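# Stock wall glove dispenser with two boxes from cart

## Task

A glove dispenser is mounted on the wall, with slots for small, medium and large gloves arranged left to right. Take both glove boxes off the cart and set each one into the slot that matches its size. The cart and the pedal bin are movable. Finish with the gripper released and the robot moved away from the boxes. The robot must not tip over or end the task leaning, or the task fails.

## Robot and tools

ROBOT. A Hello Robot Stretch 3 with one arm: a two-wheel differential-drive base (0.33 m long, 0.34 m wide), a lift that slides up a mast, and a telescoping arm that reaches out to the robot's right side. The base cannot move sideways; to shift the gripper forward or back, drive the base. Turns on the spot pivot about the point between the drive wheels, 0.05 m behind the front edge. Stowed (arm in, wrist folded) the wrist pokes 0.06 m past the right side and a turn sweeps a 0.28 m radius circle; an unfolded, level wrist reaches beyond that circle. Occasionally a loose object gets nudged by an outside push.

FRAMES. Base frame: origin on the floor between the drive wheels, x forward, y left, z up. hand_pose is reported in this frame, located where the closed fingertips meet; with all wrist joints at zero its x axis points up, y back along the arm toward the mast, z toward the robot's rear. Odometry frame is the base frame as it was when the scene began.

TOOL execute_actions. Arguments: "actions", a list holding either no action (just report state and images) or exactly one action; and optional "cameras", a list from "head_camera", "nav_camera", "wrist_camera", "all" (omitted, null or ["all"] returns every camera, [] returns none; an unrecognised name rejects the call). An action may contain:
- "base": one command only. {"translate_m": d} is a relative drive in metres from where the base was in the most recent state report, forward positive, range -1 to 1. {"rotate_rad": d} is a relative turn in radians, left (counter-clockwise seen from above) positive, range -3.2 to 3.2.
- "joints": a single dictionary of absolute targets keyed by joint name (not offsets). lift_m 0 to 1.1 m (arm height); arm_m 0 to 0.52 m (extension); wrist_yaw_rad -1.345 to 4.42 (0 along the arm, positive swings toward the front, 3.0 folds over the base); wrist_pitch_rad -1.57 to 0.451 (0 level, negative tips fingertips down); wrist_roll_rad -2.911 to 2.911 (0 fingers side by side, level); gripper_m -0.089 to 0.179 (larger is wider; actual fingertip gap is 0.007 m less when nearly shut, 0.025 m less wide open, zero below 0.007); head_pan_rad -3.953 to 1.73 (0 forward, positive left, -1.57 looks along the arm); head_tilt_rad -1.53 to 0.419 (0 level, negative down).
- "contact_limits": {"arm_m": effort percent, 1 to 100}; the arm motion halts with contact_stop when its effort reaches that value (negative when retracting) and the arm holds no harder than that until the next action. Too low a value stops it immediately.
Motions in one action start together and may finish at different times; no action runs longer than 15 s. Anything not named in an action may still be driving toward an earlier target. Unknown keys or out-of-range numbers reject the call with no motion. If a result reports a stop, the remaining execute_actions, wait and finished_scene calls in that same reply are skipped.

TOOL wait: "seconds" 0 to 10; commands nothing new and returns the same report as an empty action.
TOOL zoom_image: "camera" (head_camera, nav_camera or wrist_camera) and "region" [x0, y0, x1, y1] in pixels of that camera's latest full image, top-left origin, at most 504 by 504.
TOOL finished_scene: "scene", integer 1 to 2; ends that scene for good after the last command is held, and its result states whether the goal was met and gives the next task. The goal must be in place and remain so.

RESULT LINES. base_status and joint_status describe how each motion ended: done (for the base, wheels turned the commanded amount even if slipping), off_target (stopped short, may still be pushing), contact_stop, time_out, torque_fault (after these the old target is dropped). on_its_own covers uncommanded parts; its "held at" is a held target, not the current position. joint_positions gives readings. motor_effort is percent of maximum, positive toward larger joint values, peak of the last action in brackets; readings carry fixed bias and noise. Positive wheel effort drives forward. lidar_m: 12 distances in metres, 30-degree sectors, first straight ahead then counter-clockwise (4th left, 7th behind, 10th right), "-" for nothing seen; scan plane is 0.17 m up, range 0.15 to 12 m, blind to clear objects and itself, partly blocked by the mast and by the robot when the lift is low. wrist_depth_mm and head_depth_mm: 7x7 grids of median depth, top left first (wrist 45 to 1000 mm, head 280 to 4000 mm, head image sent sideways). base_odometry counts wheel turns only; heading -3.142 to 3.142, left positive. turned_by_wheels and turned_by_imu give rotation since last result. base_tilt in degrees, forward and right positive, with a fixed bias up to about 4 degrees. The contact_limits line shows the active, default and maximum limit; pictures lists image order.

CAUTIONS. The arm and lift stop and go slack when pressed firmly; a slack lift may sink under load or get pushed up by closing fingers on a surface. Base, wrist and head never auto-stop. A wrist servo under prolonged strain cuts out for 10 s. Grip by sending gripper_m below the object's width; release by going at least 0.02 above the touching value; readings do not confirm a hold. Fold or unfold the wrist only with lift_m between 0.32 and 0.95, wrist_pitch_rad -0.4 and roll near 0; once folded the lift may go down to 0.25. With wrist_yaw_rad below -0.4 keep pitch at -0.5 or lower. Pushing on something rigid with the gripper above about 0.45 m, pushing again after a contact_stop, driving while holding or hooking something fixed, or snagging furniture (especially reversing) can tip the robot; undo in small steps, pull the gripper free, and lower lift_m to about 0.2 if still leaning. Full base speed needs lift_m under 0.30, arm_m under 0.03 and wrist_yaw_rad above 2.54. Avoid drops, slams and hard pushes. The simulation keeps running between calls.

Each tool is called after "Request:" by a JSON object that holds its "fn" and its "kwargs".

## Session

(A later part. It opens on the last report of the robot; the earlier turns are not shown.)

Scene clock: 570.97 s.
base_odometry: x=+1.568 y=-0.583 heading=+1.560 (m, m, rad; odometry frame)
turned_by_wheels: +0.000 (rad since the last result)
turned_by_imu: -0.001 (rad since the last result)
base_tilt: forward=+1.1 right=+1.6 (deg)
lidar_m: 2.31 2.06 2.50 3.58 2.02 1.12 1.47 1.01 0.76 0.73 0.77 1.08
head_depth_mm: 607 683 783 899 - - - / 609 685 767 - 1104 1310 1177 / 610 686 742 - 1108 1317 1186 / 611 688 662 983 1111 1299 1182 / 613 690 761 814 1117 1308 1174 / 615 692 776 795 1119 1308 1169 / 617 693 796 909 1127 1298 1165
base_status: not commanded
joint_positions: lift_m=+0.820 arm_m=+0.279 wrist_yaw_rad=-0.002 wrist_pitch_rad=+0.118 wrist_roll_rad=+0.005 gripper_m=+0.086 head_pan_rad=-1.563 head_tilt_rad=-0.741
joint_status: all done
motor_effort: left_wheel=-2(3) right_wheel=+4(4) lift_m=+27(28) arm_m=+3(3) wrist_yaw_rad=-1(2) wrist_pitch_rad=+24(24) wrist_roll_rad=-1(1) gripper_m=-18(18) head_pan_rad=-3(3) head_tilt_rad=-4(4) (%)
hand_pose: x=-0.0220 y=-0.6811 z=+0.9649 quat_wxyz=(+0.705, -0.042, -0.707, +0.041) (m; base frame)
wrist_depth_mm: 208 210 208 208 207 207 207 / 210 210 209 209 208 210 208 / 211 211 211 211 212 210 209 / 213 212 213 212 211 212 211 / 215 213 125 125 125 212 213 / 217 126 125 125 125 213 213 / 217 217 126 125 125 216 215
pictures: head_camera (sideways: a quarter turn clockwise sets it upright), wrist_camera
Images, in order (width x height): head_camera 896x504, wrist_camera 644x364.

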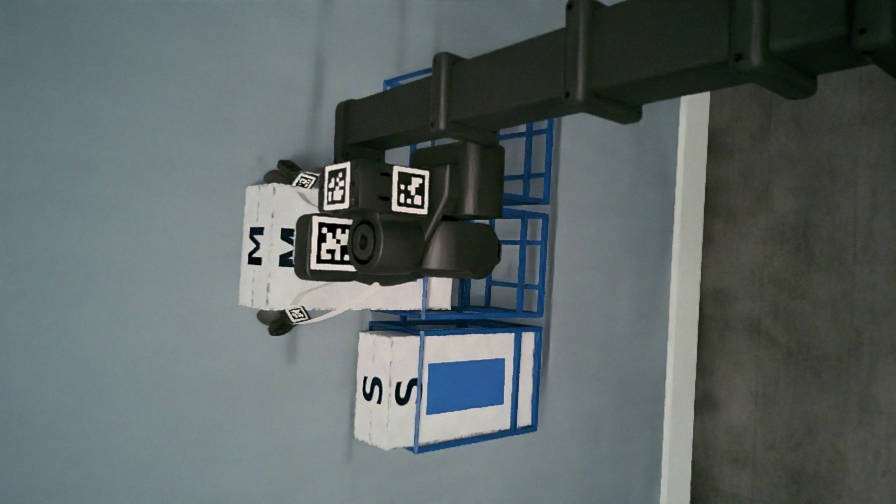

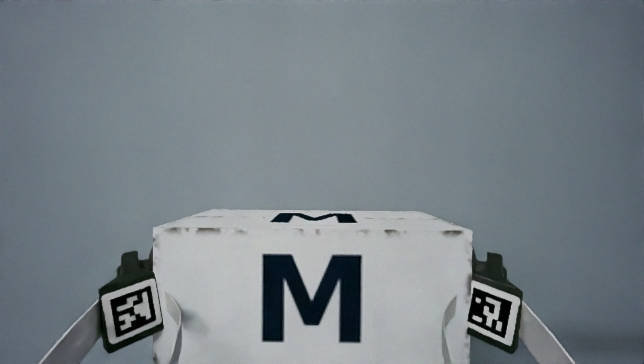

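Request:
{"fn": "execute_actions", "kwargs": {"actions": [{"base": {"translate_m": 0.003}, "joints": {"lift_m": 0.78}}], "cameras": ["head_camera", "wrist_camera"]}}

Request:
{"fn": "zoom_image", "kwargs": {"camera": "head_camera", "region": [330, 140, 610, 400]}}

Scene clock: 582.37 s.
base_odometry: x=+1.568 y=-0.580 heading=+1.560 (m, m, rad; odometry frame)
turned_by_wheels: +0.000 (rad since the last result)
turned_by_imu: -0.001 (rad since the last result)
base_tilt: forward=+1.1 right=+1.6 (deg)
lidar_m: 2.30 2.06 2.49 3.59 2.02 1.12 1.48 1.01 0.76 0.74 0.77 1.08
head_depth_mm: 606 684 780 909 1071 - - / 609 685 784 876 - 1317 1179 / 611 687 740 - 1141 1307 1188 / 611 689 704 - 1116 1303 1180 / 614 690 760 836 1116 1300 1176 / 616 692 777 796 1126 1308 1174 / 617 694 797 930 1127 1298 1162
base_status: done
joint_positions: lift_m=+0.780 arm_m=+0.279 wrist_yaw_rad=-0.003 wrist_pitch_rad=+0.118 wrist_roll_rad=+0.005 gripper_m=+0.086 head_pan_rad=-1.563 head_tilt_rad=-0.741
joint_status: all done
motor_effort: left_wheel=-4(5) right_wheel=+6(12) lift_m=+28(28) arm_m=+3(4) wrist_yaw_rad=+0(2) wrist_pitch_rad=+24(25) wrist_roll_rad=-1(1) gripper_m=-18(18) head_pan_rad=-3(3) head_tilt_rad=-4(3) (%)
hand_pose: x=-0.0222 y=-0.6811 z=+0.9247 quat_wxyz=(+0.705, -0.042, -0.707, +0.040) (m; base frame)
wrist_depth_mm: 209 208 207 208 208 207 209 / 210 210 209 209 208 209 209 / 212 212 210 211 210 210 210 / 212 213 213 211 210 212 211 / 212 213 125 125 125 213 213 / 215 125 125 125 125 213 214 / 216 215 126 126 125 216 214
pictures: head_camera (sideways: a quarter turn clockwise sets it upright), wrist_camera
Images, in order (width x height): head_camera 896x504, wrist_camera 644x364.

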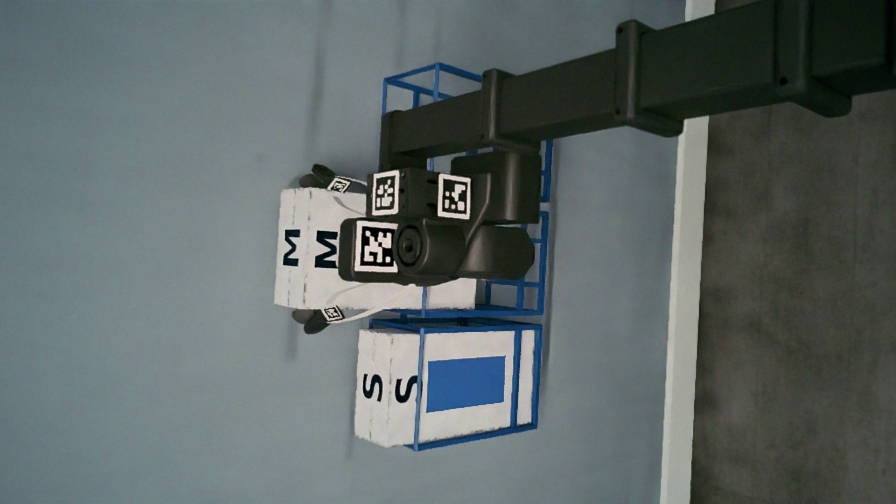

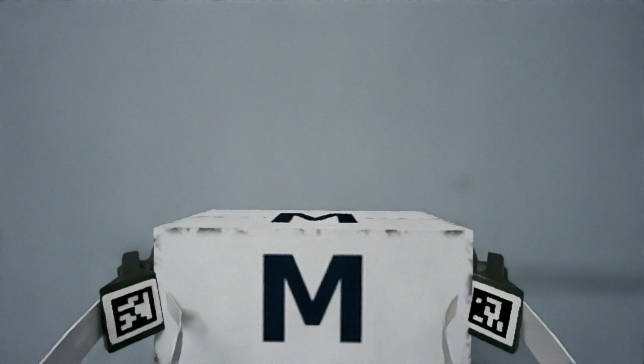

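Region (330, 140, 610, 400) of head_camera's 896x504 image, scaled by 1.800, with more detail than that image has; it fills the top 468 rows of this view, and the rest is white.

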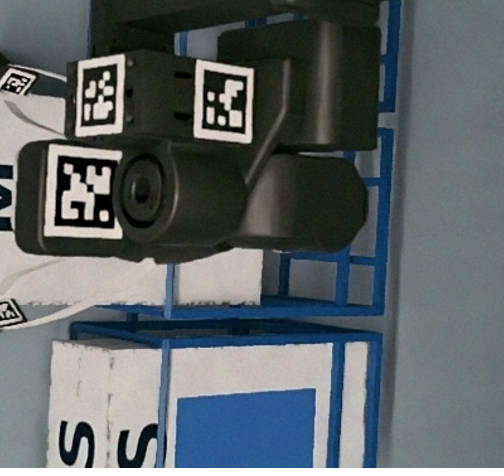

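Request:
{"fn": "execute_actions", "kwargs": {"actions": [{"joints": {"lift_m": 0.73}}], "cameras": ["head_camera", "wrist_camera"]}}

Scene clock: 592.17 s.
base_odometry: x=+1.568 y=-0.580 heading=+1.560 (m, m, rad; odometry frame)
turned_by_wheels: +0.000 (rad since the last result)
turned_by_imu: -0.001 (rad since the last result)
base_tilt: forward=+1.1 right=+1.6 (deg)
lidar_m: 2.30 2.05 2.49 3.59 2.02 1.12 1.48 1.01 0.76 0.73 0.77 1.08
head_depth_mm: 608 683 782 913 1100 1326 - / 609 687 784 896 - - - / 610 688 769 864 1176 1315 1183 / 612 688 744 - 1160 1301 1186 / 613 690 770 829 1113 1304 1177 / 615 692 776 795 1125 1307 1168 / 618 694 794 930 1127 1302 1165
base_status: not commanded
joint_positions: lift_m=+0.730 arm_m=+0.279 wrist_yaw_rad=-0.003 wrist_pitch_rad=+0.117 wrist_roll_rad=+0.005 gripper_m=+0.086 head_pan_rad=-1.563 head_tilt_rad=-0.741
joint_status: all done
motor_effort: left_wheel=-4(4) right_wheel=+5(5) lift_m=+28(27) arm_m=+3(3) wrist_yaw_rad=-1(1) wrist_pitch_rad=+24(25) wrist_roll_rad=-1(1) gripper_m=-18(17) head_pan_rad=-3(3) head_tilt_rad=-4(4) (%)
hand_pose: x=-0.0222 y=-0.6811 z=+0.8746 quat_wxyz=(+0.705, -0.042, -0.707, +0.040) (m; base frame)
wrist_depth_mm: 208 208 207 208 207 207 207 / 210 210 209 210 208 209 208 / 212 211 211 211 211 210 210 / 214 213 212 211 212 211 211 / 215 213 125 125 125 212 212 / 215 126 125 125 125 214 214 / 160 143 125 125 126 211 214
pictures: head_camera (sideways: a quarter turn clockwise sets it upright), wrist_camera
Images, in order (width x height): head_camera 896x504, wrist_camera 644x364.

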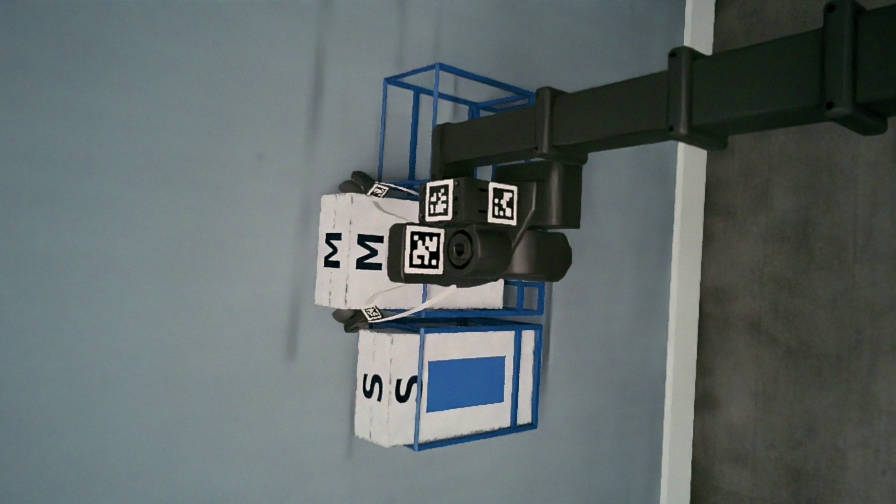

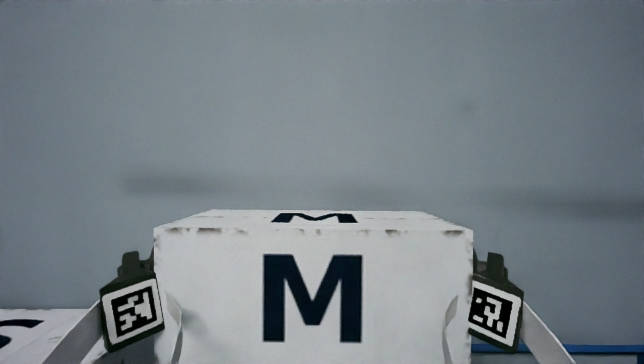

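Request:
{"fn": "execute_actions", "kwargs": {"actions": [{"joints": {"lift_m": 0.705}}], "cameras": ["head_camera", "wrist_camera"]}}

Request:
{"fn": "zoom_image", "kwargs": {"camera": "head_camera", "region": [300, 140, 580, 400]}}

Scene clock: 599.93 s.
base_odometry: x=+1.568 y=-0.580 heading=+1.560 (m, m, rad; odometry frame)
turned_by_wheels: +0.000 (rad since the last result)
turned_by_imu: -0.001 (rad since the last result)
base_tilt: forward=+1.1 right=+1.6 (deg)
lidar_m: 2.31 2.05 2.49 3.59 2.02 1.12 1.48 1.01 0.76 0.74 0.77 1.08
head_depth_mm: 608 683 779 910 1102 1317 1227 / 609 685 784 906 1073 - - / 609 688 769 870 1176 1306 1186 / 612 689 758 - 1182 1307 1185 / 613 691 772 841 1120 1311 1177 / 615 692 778 796 1122 1311 1170 / 616 694 795 933 1123 1301 1162
base_status: not commanded
joint_positions: lift_m=+0.705 arm_m=+0.279 wrist_yaw_rad=-0.003 wrist_pitch_rad=+0.117 wrist_roll_rad=+0.005 gripper_m=+0.086 head_pan_rad=-1.563 head_tilt_rad=-0.741
joint_status: all done
motor_effort: left_wheel=-3(3) right_wheel=+5(5) lift_m=+28(27) arm_m=+3(3) wrist_yaw_rad=-1(2) wrist_pitch_rad=+25(25) wrist_roll_rad=-1(1) gripper_m=-18(18) head_pan_rad=-3(3) head_tilt_rad=-4(4) (%)
hand_pose: x=-0.0222 y=-0.6811 z=+0.8496 quat_wxyz=(+0.705, -0.042, -0.707, +0.040) (m; base frame)
wrist_depth_mm: 207 208 207 207 207 207 207 / 210 209 210 209 210 209 208 / 210 210 211 211 209 211 211 / 212 211 211 211 212 211 211 / 214 214 125 125 125 213 212 / 149 126 125 125 125 213 214 / - 143 126 125 126 189 216
pictures: head_camera (sideways: a quarter turn clockwise sets it upright), wrist_camera
Images, in order (width x height): head_camera 896x504, wrist_camera 644x364.

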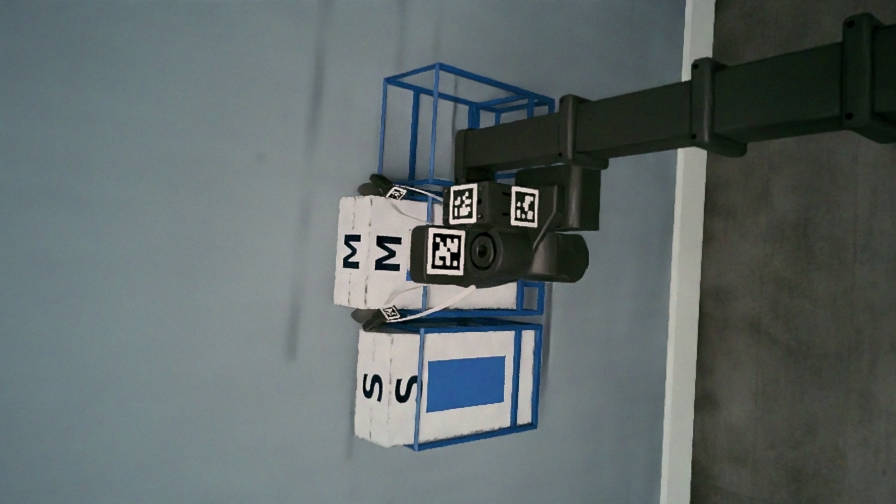

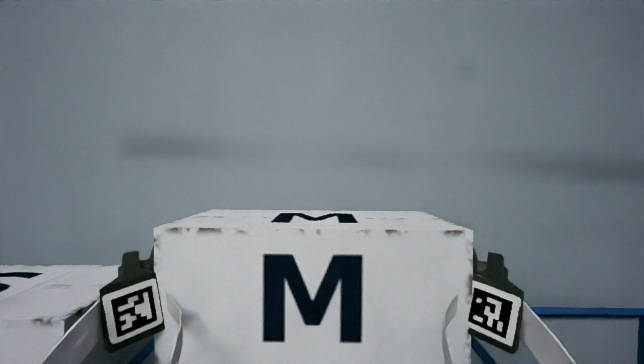

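Region (300, 140, 580, 400) of head_camera's 896x504 image, scaled by 1.800, with more detail than that image has; it fills the top 468 rows of this view, and the rest is white.

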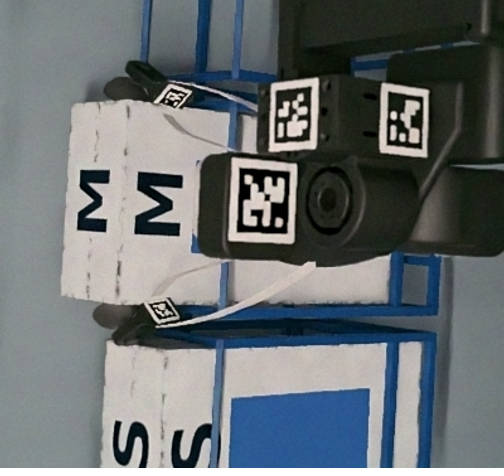

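Request:
{"fn": "execute_actions", "kwargs": {"actions": [{"joints": {"lift_m": 0.688}}], "cameras": ["head_camera", "wrist_camera"]}}

Scene clock: 610.03 s.
base_odometry: x=+1.568 y=-0.580 heading=+1.560 (m, m, rad; odometry frame)
turned_by_wheels: +0.000 (rad since the last result)
turned_by_imu: -0.001 (rad since the last result)
base_tilt: forward=+1.1 right=+1.7 (deg)
lidar_m: 2.30 2.05 2.50 3.58 2.03 1.12 1.48 1.01 0.76 0.74 0.77 1.08
head_depth_mm: 608 682 780 913 1099 1321 1230 / 608 685 783 915 1067 - - / 611 687 784 881 - 1311 1186 / 611 689 772 765 1188 1309 1183 / 613 693 775 837 1117 1319 1176 / 615 694 780 796 1121 1307 1170 / 616 695 795 931 1125 1300 1164
base_status: not commanded
joint_positions: lift_m=+0.688 arm_m=+0.279 wrist_yaw_rad=-0.004 wrist_pitch_rad=+0.117 wrist_roll_rad=+0.005 gripper_m=+0.086 head_pan_rad=-1.563 head_tilt_rad=-0.741
joint_status: all done
motor_effort: left_wheel=-3(4) right_wheel=+5(6) lift_m=+28(28) arm_m=+4(3) wrist_yaw_rad=-1(2) wrist_pitch_rad=+24(25) wrist_roll_rad=-1(1) gripper_m=-18(18) head_pan_rad=-3(3) head_tilt_rad=-3(3) (%)
hand_pose: x=-0.0224 y=-0.6811 z=+0.8326 quat_wxyz=(+0.705, -0.042, -0.707, +0.040) (m; base frame)
wrist_depth_mm: 208 209 208 207 208 207 208 / 209 210 209 209 209 209 208 / 210 212 210 211 210 209 211 / 213 213 213 212 211 213 211 / 213 213 125 124 125 214 213 / 121 126 125 125 125 213 215 / - 127 126 126 125 130 216
pictures: head_camera (sideways: a quarter turn clockwise sets it upright), wrist_camera
Images, in order (width x height): head_camera 896x504, wrist_camera 644x364.

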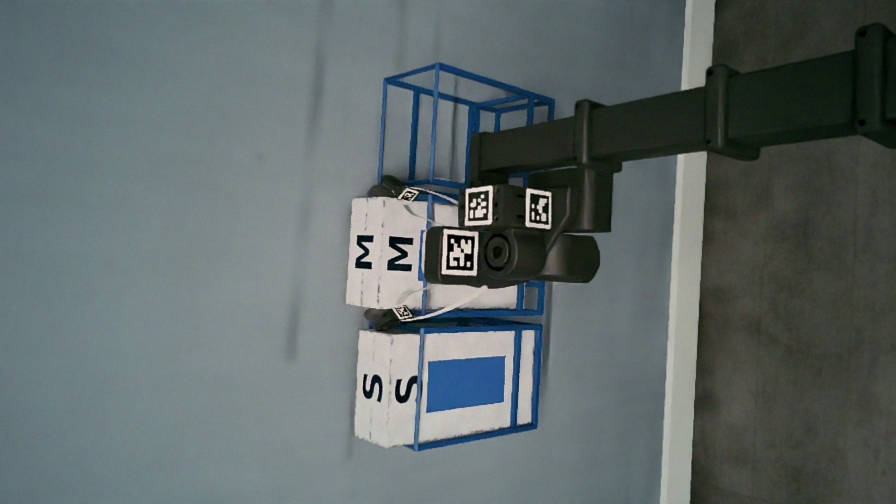

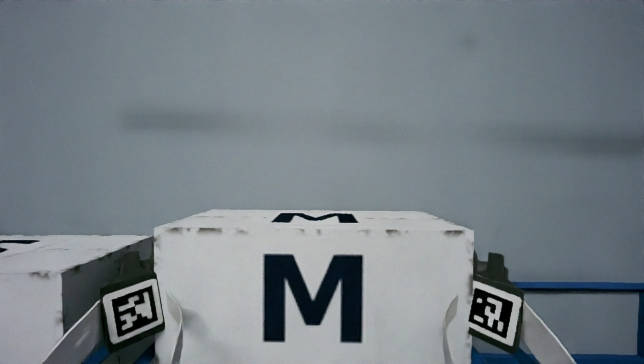

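Request:
{"fn": "execute_actions", "kwargs": {"actions": [{"joints": {"lift_m": 0.678}}], "cameras": ["head_camera", "wrist_camera"]}}

Scene clock: 615.13 s.
base_odometry: x=+1.568 y=-0.580 heading=+1.560 (m, m, rad; odometry frame)
turned_by_wheels: +0.000 (rad since the last result)
turned_by_imu: -0.001 (rad since the last result)
base_tilt: forward=+1.0 right=+1.5 (deg)
lidar_m: 2.30 2.06 2.49 3.59 2.03 1.12 1.48 1.01 0.76 0.73 0.77 1.08
head_depth_mm: 608 685 782 911 1095 1320 1226 / 608 685 785 913 1073 - - / 611 688 787 892 - 1316 1191 / 612 689 771 766 1198 1309 1179 / 614 692 774 836 1115 1314 1178 / 616 694 775 795 1120 1309 1167 / 616 695 795 933 1128 1300 1164
base_status: not commanded
joint_positions: lift_m=+0.678 arm_m=+0.279 wrist_yaw_rad=-0.004 wrist_pitch_rad=+0.138 wrist_roll_rad=+0.005 gripper_m=+0.086 head_pan_rad=-1.563 head_tilt_rad=-0.741
joint_status: all done
motor_effort: left_wheel=-3(4) right_wheel=+6(6) lift_m=+26(27) arm_m=+3(3) wrist_yaw_rad=+0(0) wrist_pitch_rad=+18(25) wrist_roll_rad=-1(1) gripper_m=-18(18) head_pan_rad=-3(3) head_tilt_rad=-4(3) (%)
hand_pose: x=-0.0225 y=-0.6809 z=+0.8282 quat_wxyz=(+0.704, -0.050, -0.707, +0.047) (m; base frame)
wrist_depth_mm: 211 212 212 210 210 213 212 / 214 212 212 213 212 212 211 / 214 213 213 211 213 213 211 / 212 213 214 214 213 212 214 / 166 167 125 125 125 214 213 / 120 126 125 125 126 214 213 / - 126 126 125 126 125 214
pictures: head_camera (sideways: a quarter turn clockwise sets it upright), wrist_camera
Images, in order (width x height): head_camera 896x504, wrist_camera 644x364.

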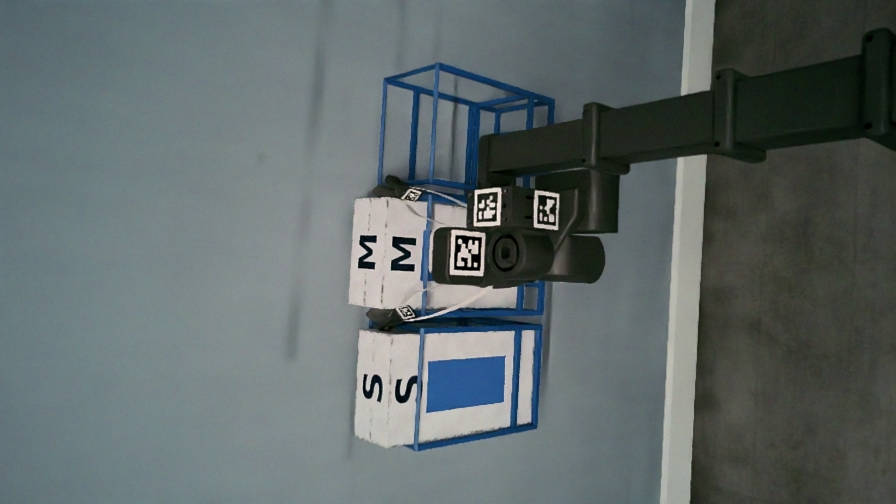

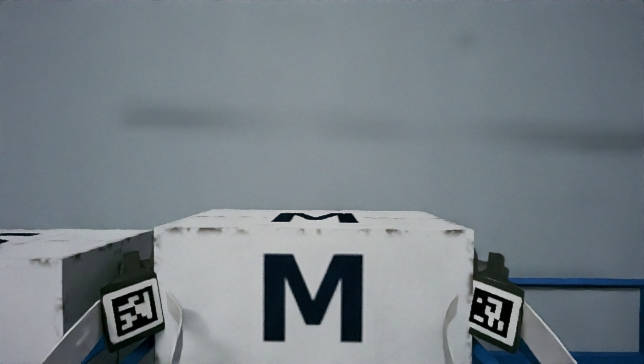

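Request:
{"fn": "execute_actions", "kwargs": {"actions": [{"joints": {"gripper_m": 0.162}}], "cameras": ["head_camera", "wrist_camera"]}}

Scene clock: 628.63 s.
base_odometry: x=+1.568 y=-0.580 heading=+1.560 (m, m, rad; odometry frame)
turned_by_wheels: +0.000 (rad since the last result)
turned_by_imu: -0.001 (rad since the last result)
base_tilt: forward=+1.1 right=+1.6 (deg)
lidar_m: 2.30 2.05 2.49 3.59 2.02 1.12 1.48 1.01 0.76 0.74 0.77 1.09
head_depth_mm: 607 683 783 913 1105 1323 1222 / 610 686 785 915 1075 - - / 611 686 785 894 - 1307 1188 / 614 689 773 764 1203 1305 1179 / 613 692 778 835 1117 1306 1173 / 615 693 778 796 1122 1299 1169 / 618 693 796 913 1126 1298 1169
base_status: not commanded
joint_positions: lift_m=+0.678 arm_m=+0.279 wrist_yaw_rad=-0.021 wrist_pitch_rad=+0.167 wrist_roll_rad=+0.005 gripper_m=+0.162 head_pan_rad=-1.563 head_tilt_rad=-0.741
joint_status: all done
motor_effort: left_wheel=-9(9) right_wheel=+17(17) lift_m=+26(26) arm_m=+3(3) wrist_yaw_rad=+12(11) wrist_pitch_rad=+10(18) wrist_roll_rad=-1(1) gripper_m=+4(82) head_pan_rad=-3(3) head_tilt_rad=-3(3) (%)
hand_pose: x=-0.0268 y=-0.6804 z=+0.8355 quat_wxyz=(+0.704, -0.066, -0.705, +0.051) (m; base frame)
wrist_depth_mm: 213 214 216 216 218 218 220 / 214 213 214 216 217 217 220 / 213 215 214 215 216 218 218 / 213 212 214 214 217 216 219 / 212 212 213 215 215 216 216 / 130 123 123 124 124 - 216 / - 121 122 122 123 215 217
pictures: head_camera (sideways: a quarter turn clockwise sets it upright), wrist_camera
Images, in order (width x height): head_camera 896x504, wrist_camera 644x364.

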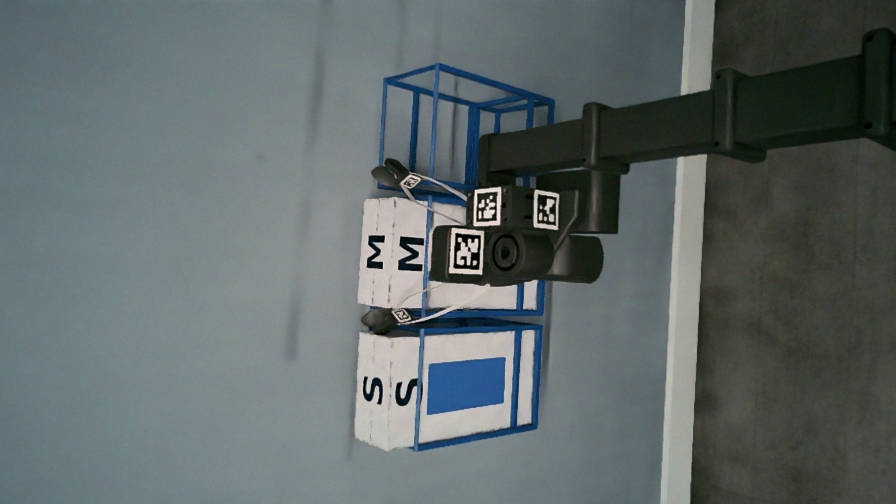

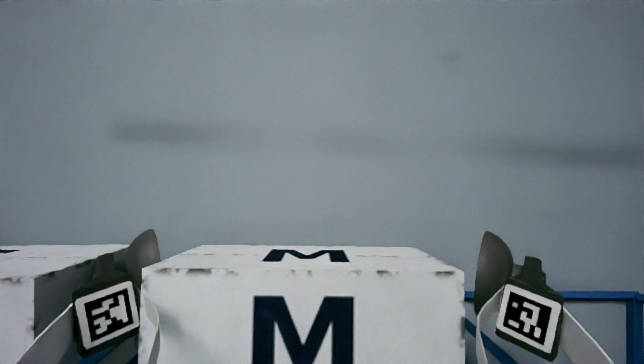

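Request:
{"fn": "execute_actions", "kwargs": {"actions": [{"joints": {"lift_m": 0.75}}], "cameras": ["head_camera", "wrist_camera"]}}

Request:
{"fn": "execute_actions", "kwargs": {"actions": [{"joints": {"arm_m": 0.0, "wrist_pitch_rad": 0.0, "wrist_yaw_rad": 0.0}}], "cameras": ["head_camera", "wrist_camera", "nav_camera"]}}

Scene clock: 636.77 s.
base_odometry: x=+1.568 y=-0.580 heading=+1.560 (m, m, rad; odometry frame)
turned_by_wheels: +0.000 (rad since the last result)
turned_by_imu: +0.000 (rad since the last result)
base_tilt: forward=+1.1 right=+1.6 (deg)
lidar_m: 2.30 2.06 2.50 3.58 2.03 1.12 1.47 1.01 0.76 0.74 0.77 1.08
head_depth_mm: 608 684 781 917 1101 1328 - / 611 685 784 888 - - 1192 / 611 687 775 - 1157 1317 1192 / 612 689 781 - 1146 1308 1182 / 614 693 775 813 1118 1312 1174 / 615 693 778 795 1123 1313 1169 / 618 695 796 931 1127 1296 1170
base_status: not commanded
joint_positions: lift_m=+0.750 arm_m=+0.279 wrist_yaw_rad=-0.008 wrist_pitch_rad=+0.178 wrist_roll_rad=+0.003 gripper_m=+0.162 head_pan_rad=-1.563 head_tilt_rad=-0.741
joint_status: all done
motor_effort: left_wheel=-4(9) right_wheel=+6(17) lift_m=+28(29) arm_m=+3(4) wrist_yaw_rad=+2(10) wrist_pitch_rad=+7(10) wrist_roll_rad=+0(1) gripper_m=+0(3) head_pan_rad=-3(3) head_tilt_rad=-4(4) (%)
hand_pose: x=-0.0234 y=-0.6802 z=+0.9102 quat_wxyz=(+0.704, -0.065, -0.705, +0.060) (m; base frame)
wrist_depth_mm: 217 218 218 217 219 219 219 / 216 218 218 217 216 217 218 / 216 216 214 216 217 216 217 / 215 215 216 216 216 215 214 / 213 215 214 214 213 214 215 / 214 214 213 214 214 - 213 / - 214 212 212 213 213 213
pictures: head_camera (sideways: a quarter turn clockwise sets it upright), wrist_camera
Images, in order (width x height): head_camera 896x504, wrist_camera 644x364.

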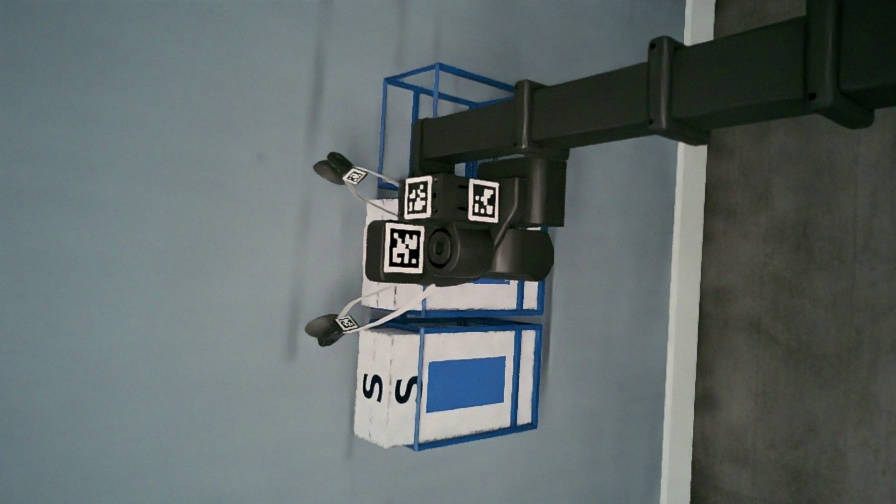

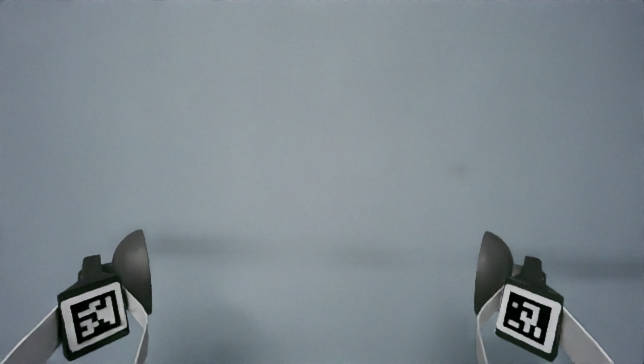

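Scene clock: 640.03 s.
base_odometry: x=+1.568 y=-0.580 heading=+1.560 (m, m, rad; odometry frame)
turned_by_wheels: +0.000 (rad since the last result)
turned_by_imu: -0.001 (rad since the last result)
base_tilt: forward=+1.1 right=+1.6 (deg)
lidar_m: 2.30 2.06 2.49 3.59 2.02 1.12 1.48 1.01 0.76 0.74 0.77 1.08
head_depth_mm: 609 685 782 913 1100 1329 - / 608 684 783 915 1098 1318 - / 612 687 786 897 1107 1312 - / 612 690 772 792 1113 - - / 613 690 778 812 1121 1310 1170 / 615 691 779 794 1120 1305 1165 / 617 694 795 932 1129 1299 1170
base_status: not commanded
joint_positions: lift_m=+0.750 arm_m=+0.000 wrist_yaw_rad=-0.001 wrist_pitch_rad=-0.017 wrist_roll_rad=+0.003 gripper_m=+0.162 head_pan_rad=-1.563 head_tilt_rad=-0.741
joint_status: all done
motor_effort: left_wheel=-3(4) right_wheel=+6(6) lift_m=+28(28) arm_m=-3(3) wrist_yaw_rad=+1(0) wrist_pitch_rad=+5(5) wrist_roll_rad=+0(0) gripper_m=+1(1) head_pan_rad=-3(4) head_tilt_rad=-3(5) (%)
hand_pose: x=-0.0218 y=-0.4010 z=+0.8602 quat_wxyz=(+0.706, +0.006, -0.708, -0.007) (m; base frame)
wrist_depth_mm: 458 456 456 462 451 462 450 / 472 468 461 471 464 463 462 / 474 481 481 482 480 485 475 / 499 490 487 488 495 492 493 / 514 414 405 402 501 504 505 / 526 420 418 419 522 - 517 / - 432 427 425 526 539 535
pictures: head_camera (sideways: a quarter turn clockwise sets it upright), nav_camera (sideways: a quarter turn counterclockwise sets it upright), wrist_camera
Images, in order (width x height): head_camera 896x504, nav_camera 672x504, wrist_camera 644x364.

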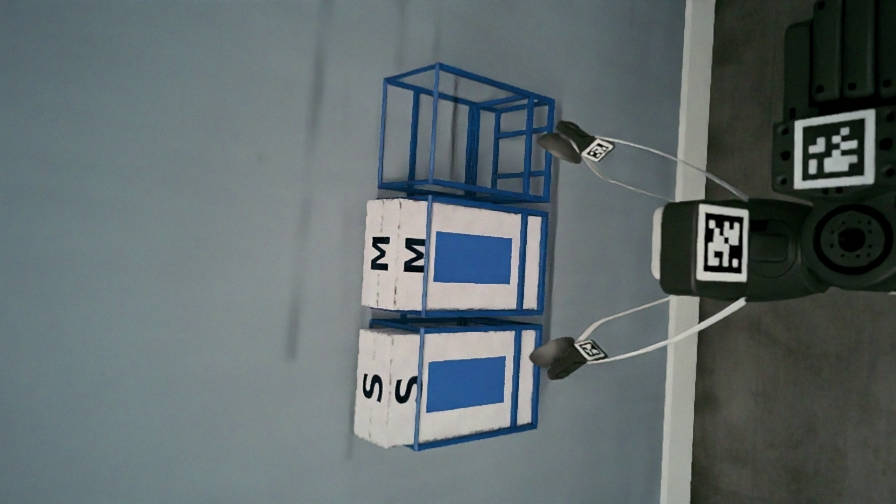

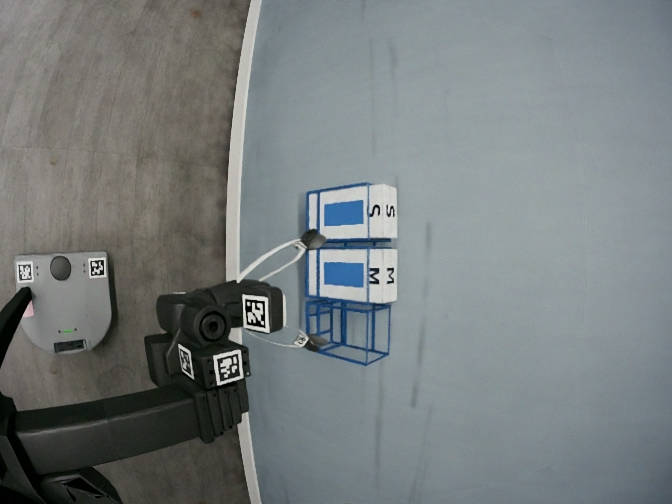

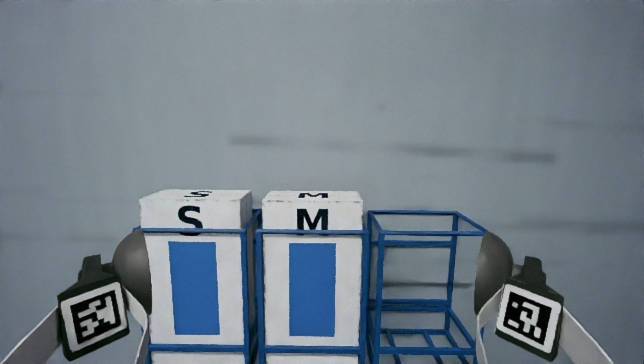

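Request:
{"fn": "execute_actions", "kwargs": {"actions": [{"base": {"rotate_rad": 1.2}}], "cameras": ["head_camera", "nav_camera"]}}

Scene clock: 647.07 s.
base_odometry: x=+1.568 y=-0.580 heading=+2.760 (m, m, rad; odometry frame)
turned_by_wheels: +1.200 (rad since the last result)
turned_by_imu: +1.209 (rad since the last result)
base_tilt: forward=+1.1 right=+1.6 (deg)
lidar_m: 3.01 3.36 1.30 1.12 1.48 0.89 0.74 0.74 0.82 1.32 2.30 2.05
head_depth_mm: 1043 1095 1162 1224 1305 1329 - / 1224 1298 1389 1480 1527 1376 - / 1462 1581 1722 1796 1619 1379 - / 1847 2037 2243 1960 1609 - - / 2069 2329 2505 1949 1596 1351 1174 / 1992 2245 2422 1926 1579 1347 1173 / 1917 2174 2341 1907 1591 1336 1165
base_status: done
joint_positions: lift_m=+0.750 arm_m=+0.000 wrist_yaw_rad=-0.001 wrist_pitch_rad=-0.017 wrist_roll_rad=+0.003 gripper_m=+0.162 head_pan_rad=-1.563 head_tilt_rad=-0.741
joint_status: not commanded
motor_effort: left_wheel=-4(10) right_wheel=+6(12) lift_m=+28(28) arm_m=-3(3) wrist_yaw_rad=+0(1) wrist_pitch_rad=+5(5) wrist_roll_rad=+0(0) gripper_m=+1(0) head_pan_rad=-3(3) head_tilt_rad=-3(4) (%)
hand_pose: x=-0.0218 y=-0.4010 z=+0.8602 quat_wxyz=(+0.706, +0.006, -0.708, -0.007) (m; base frame)
wrist_depth_mm: - - - - - 696 535 / - - - - - 701 533 / - - - - 988 719 537 / - - - - - 711 550 / - - - - - 679 545 / - - - - - - 560 / - - - - - 753 532
pictures: head_camera (sideways: a quarter turn clockwise sets it upright), nav_camera (sideways: a quarter turn counterclockwise sets it upright)
Images, in order (width x height): head_camera 896x504, nav_camera 672x504.

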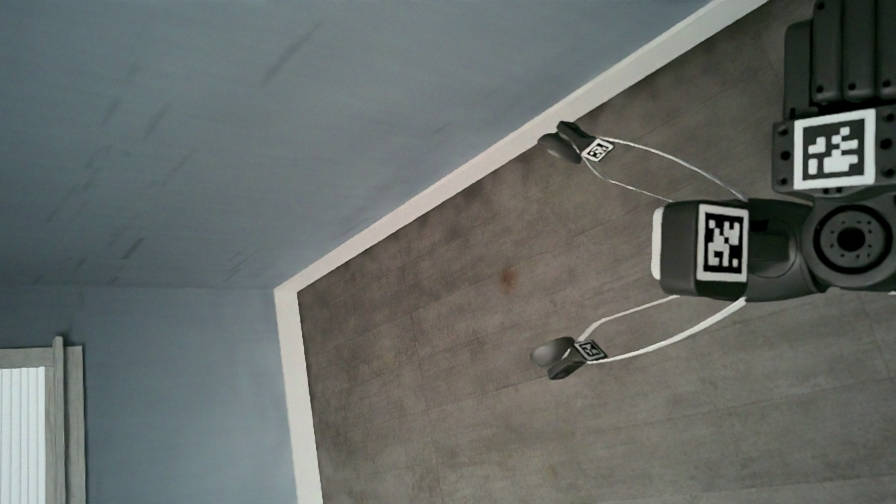

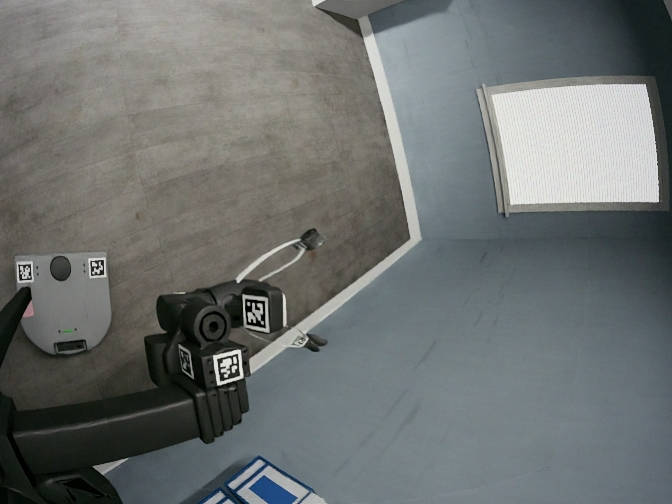

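Request:
{"fn": "finished_scene", "kwargs": {"scene": 2}}

The scene is finished: the task was done.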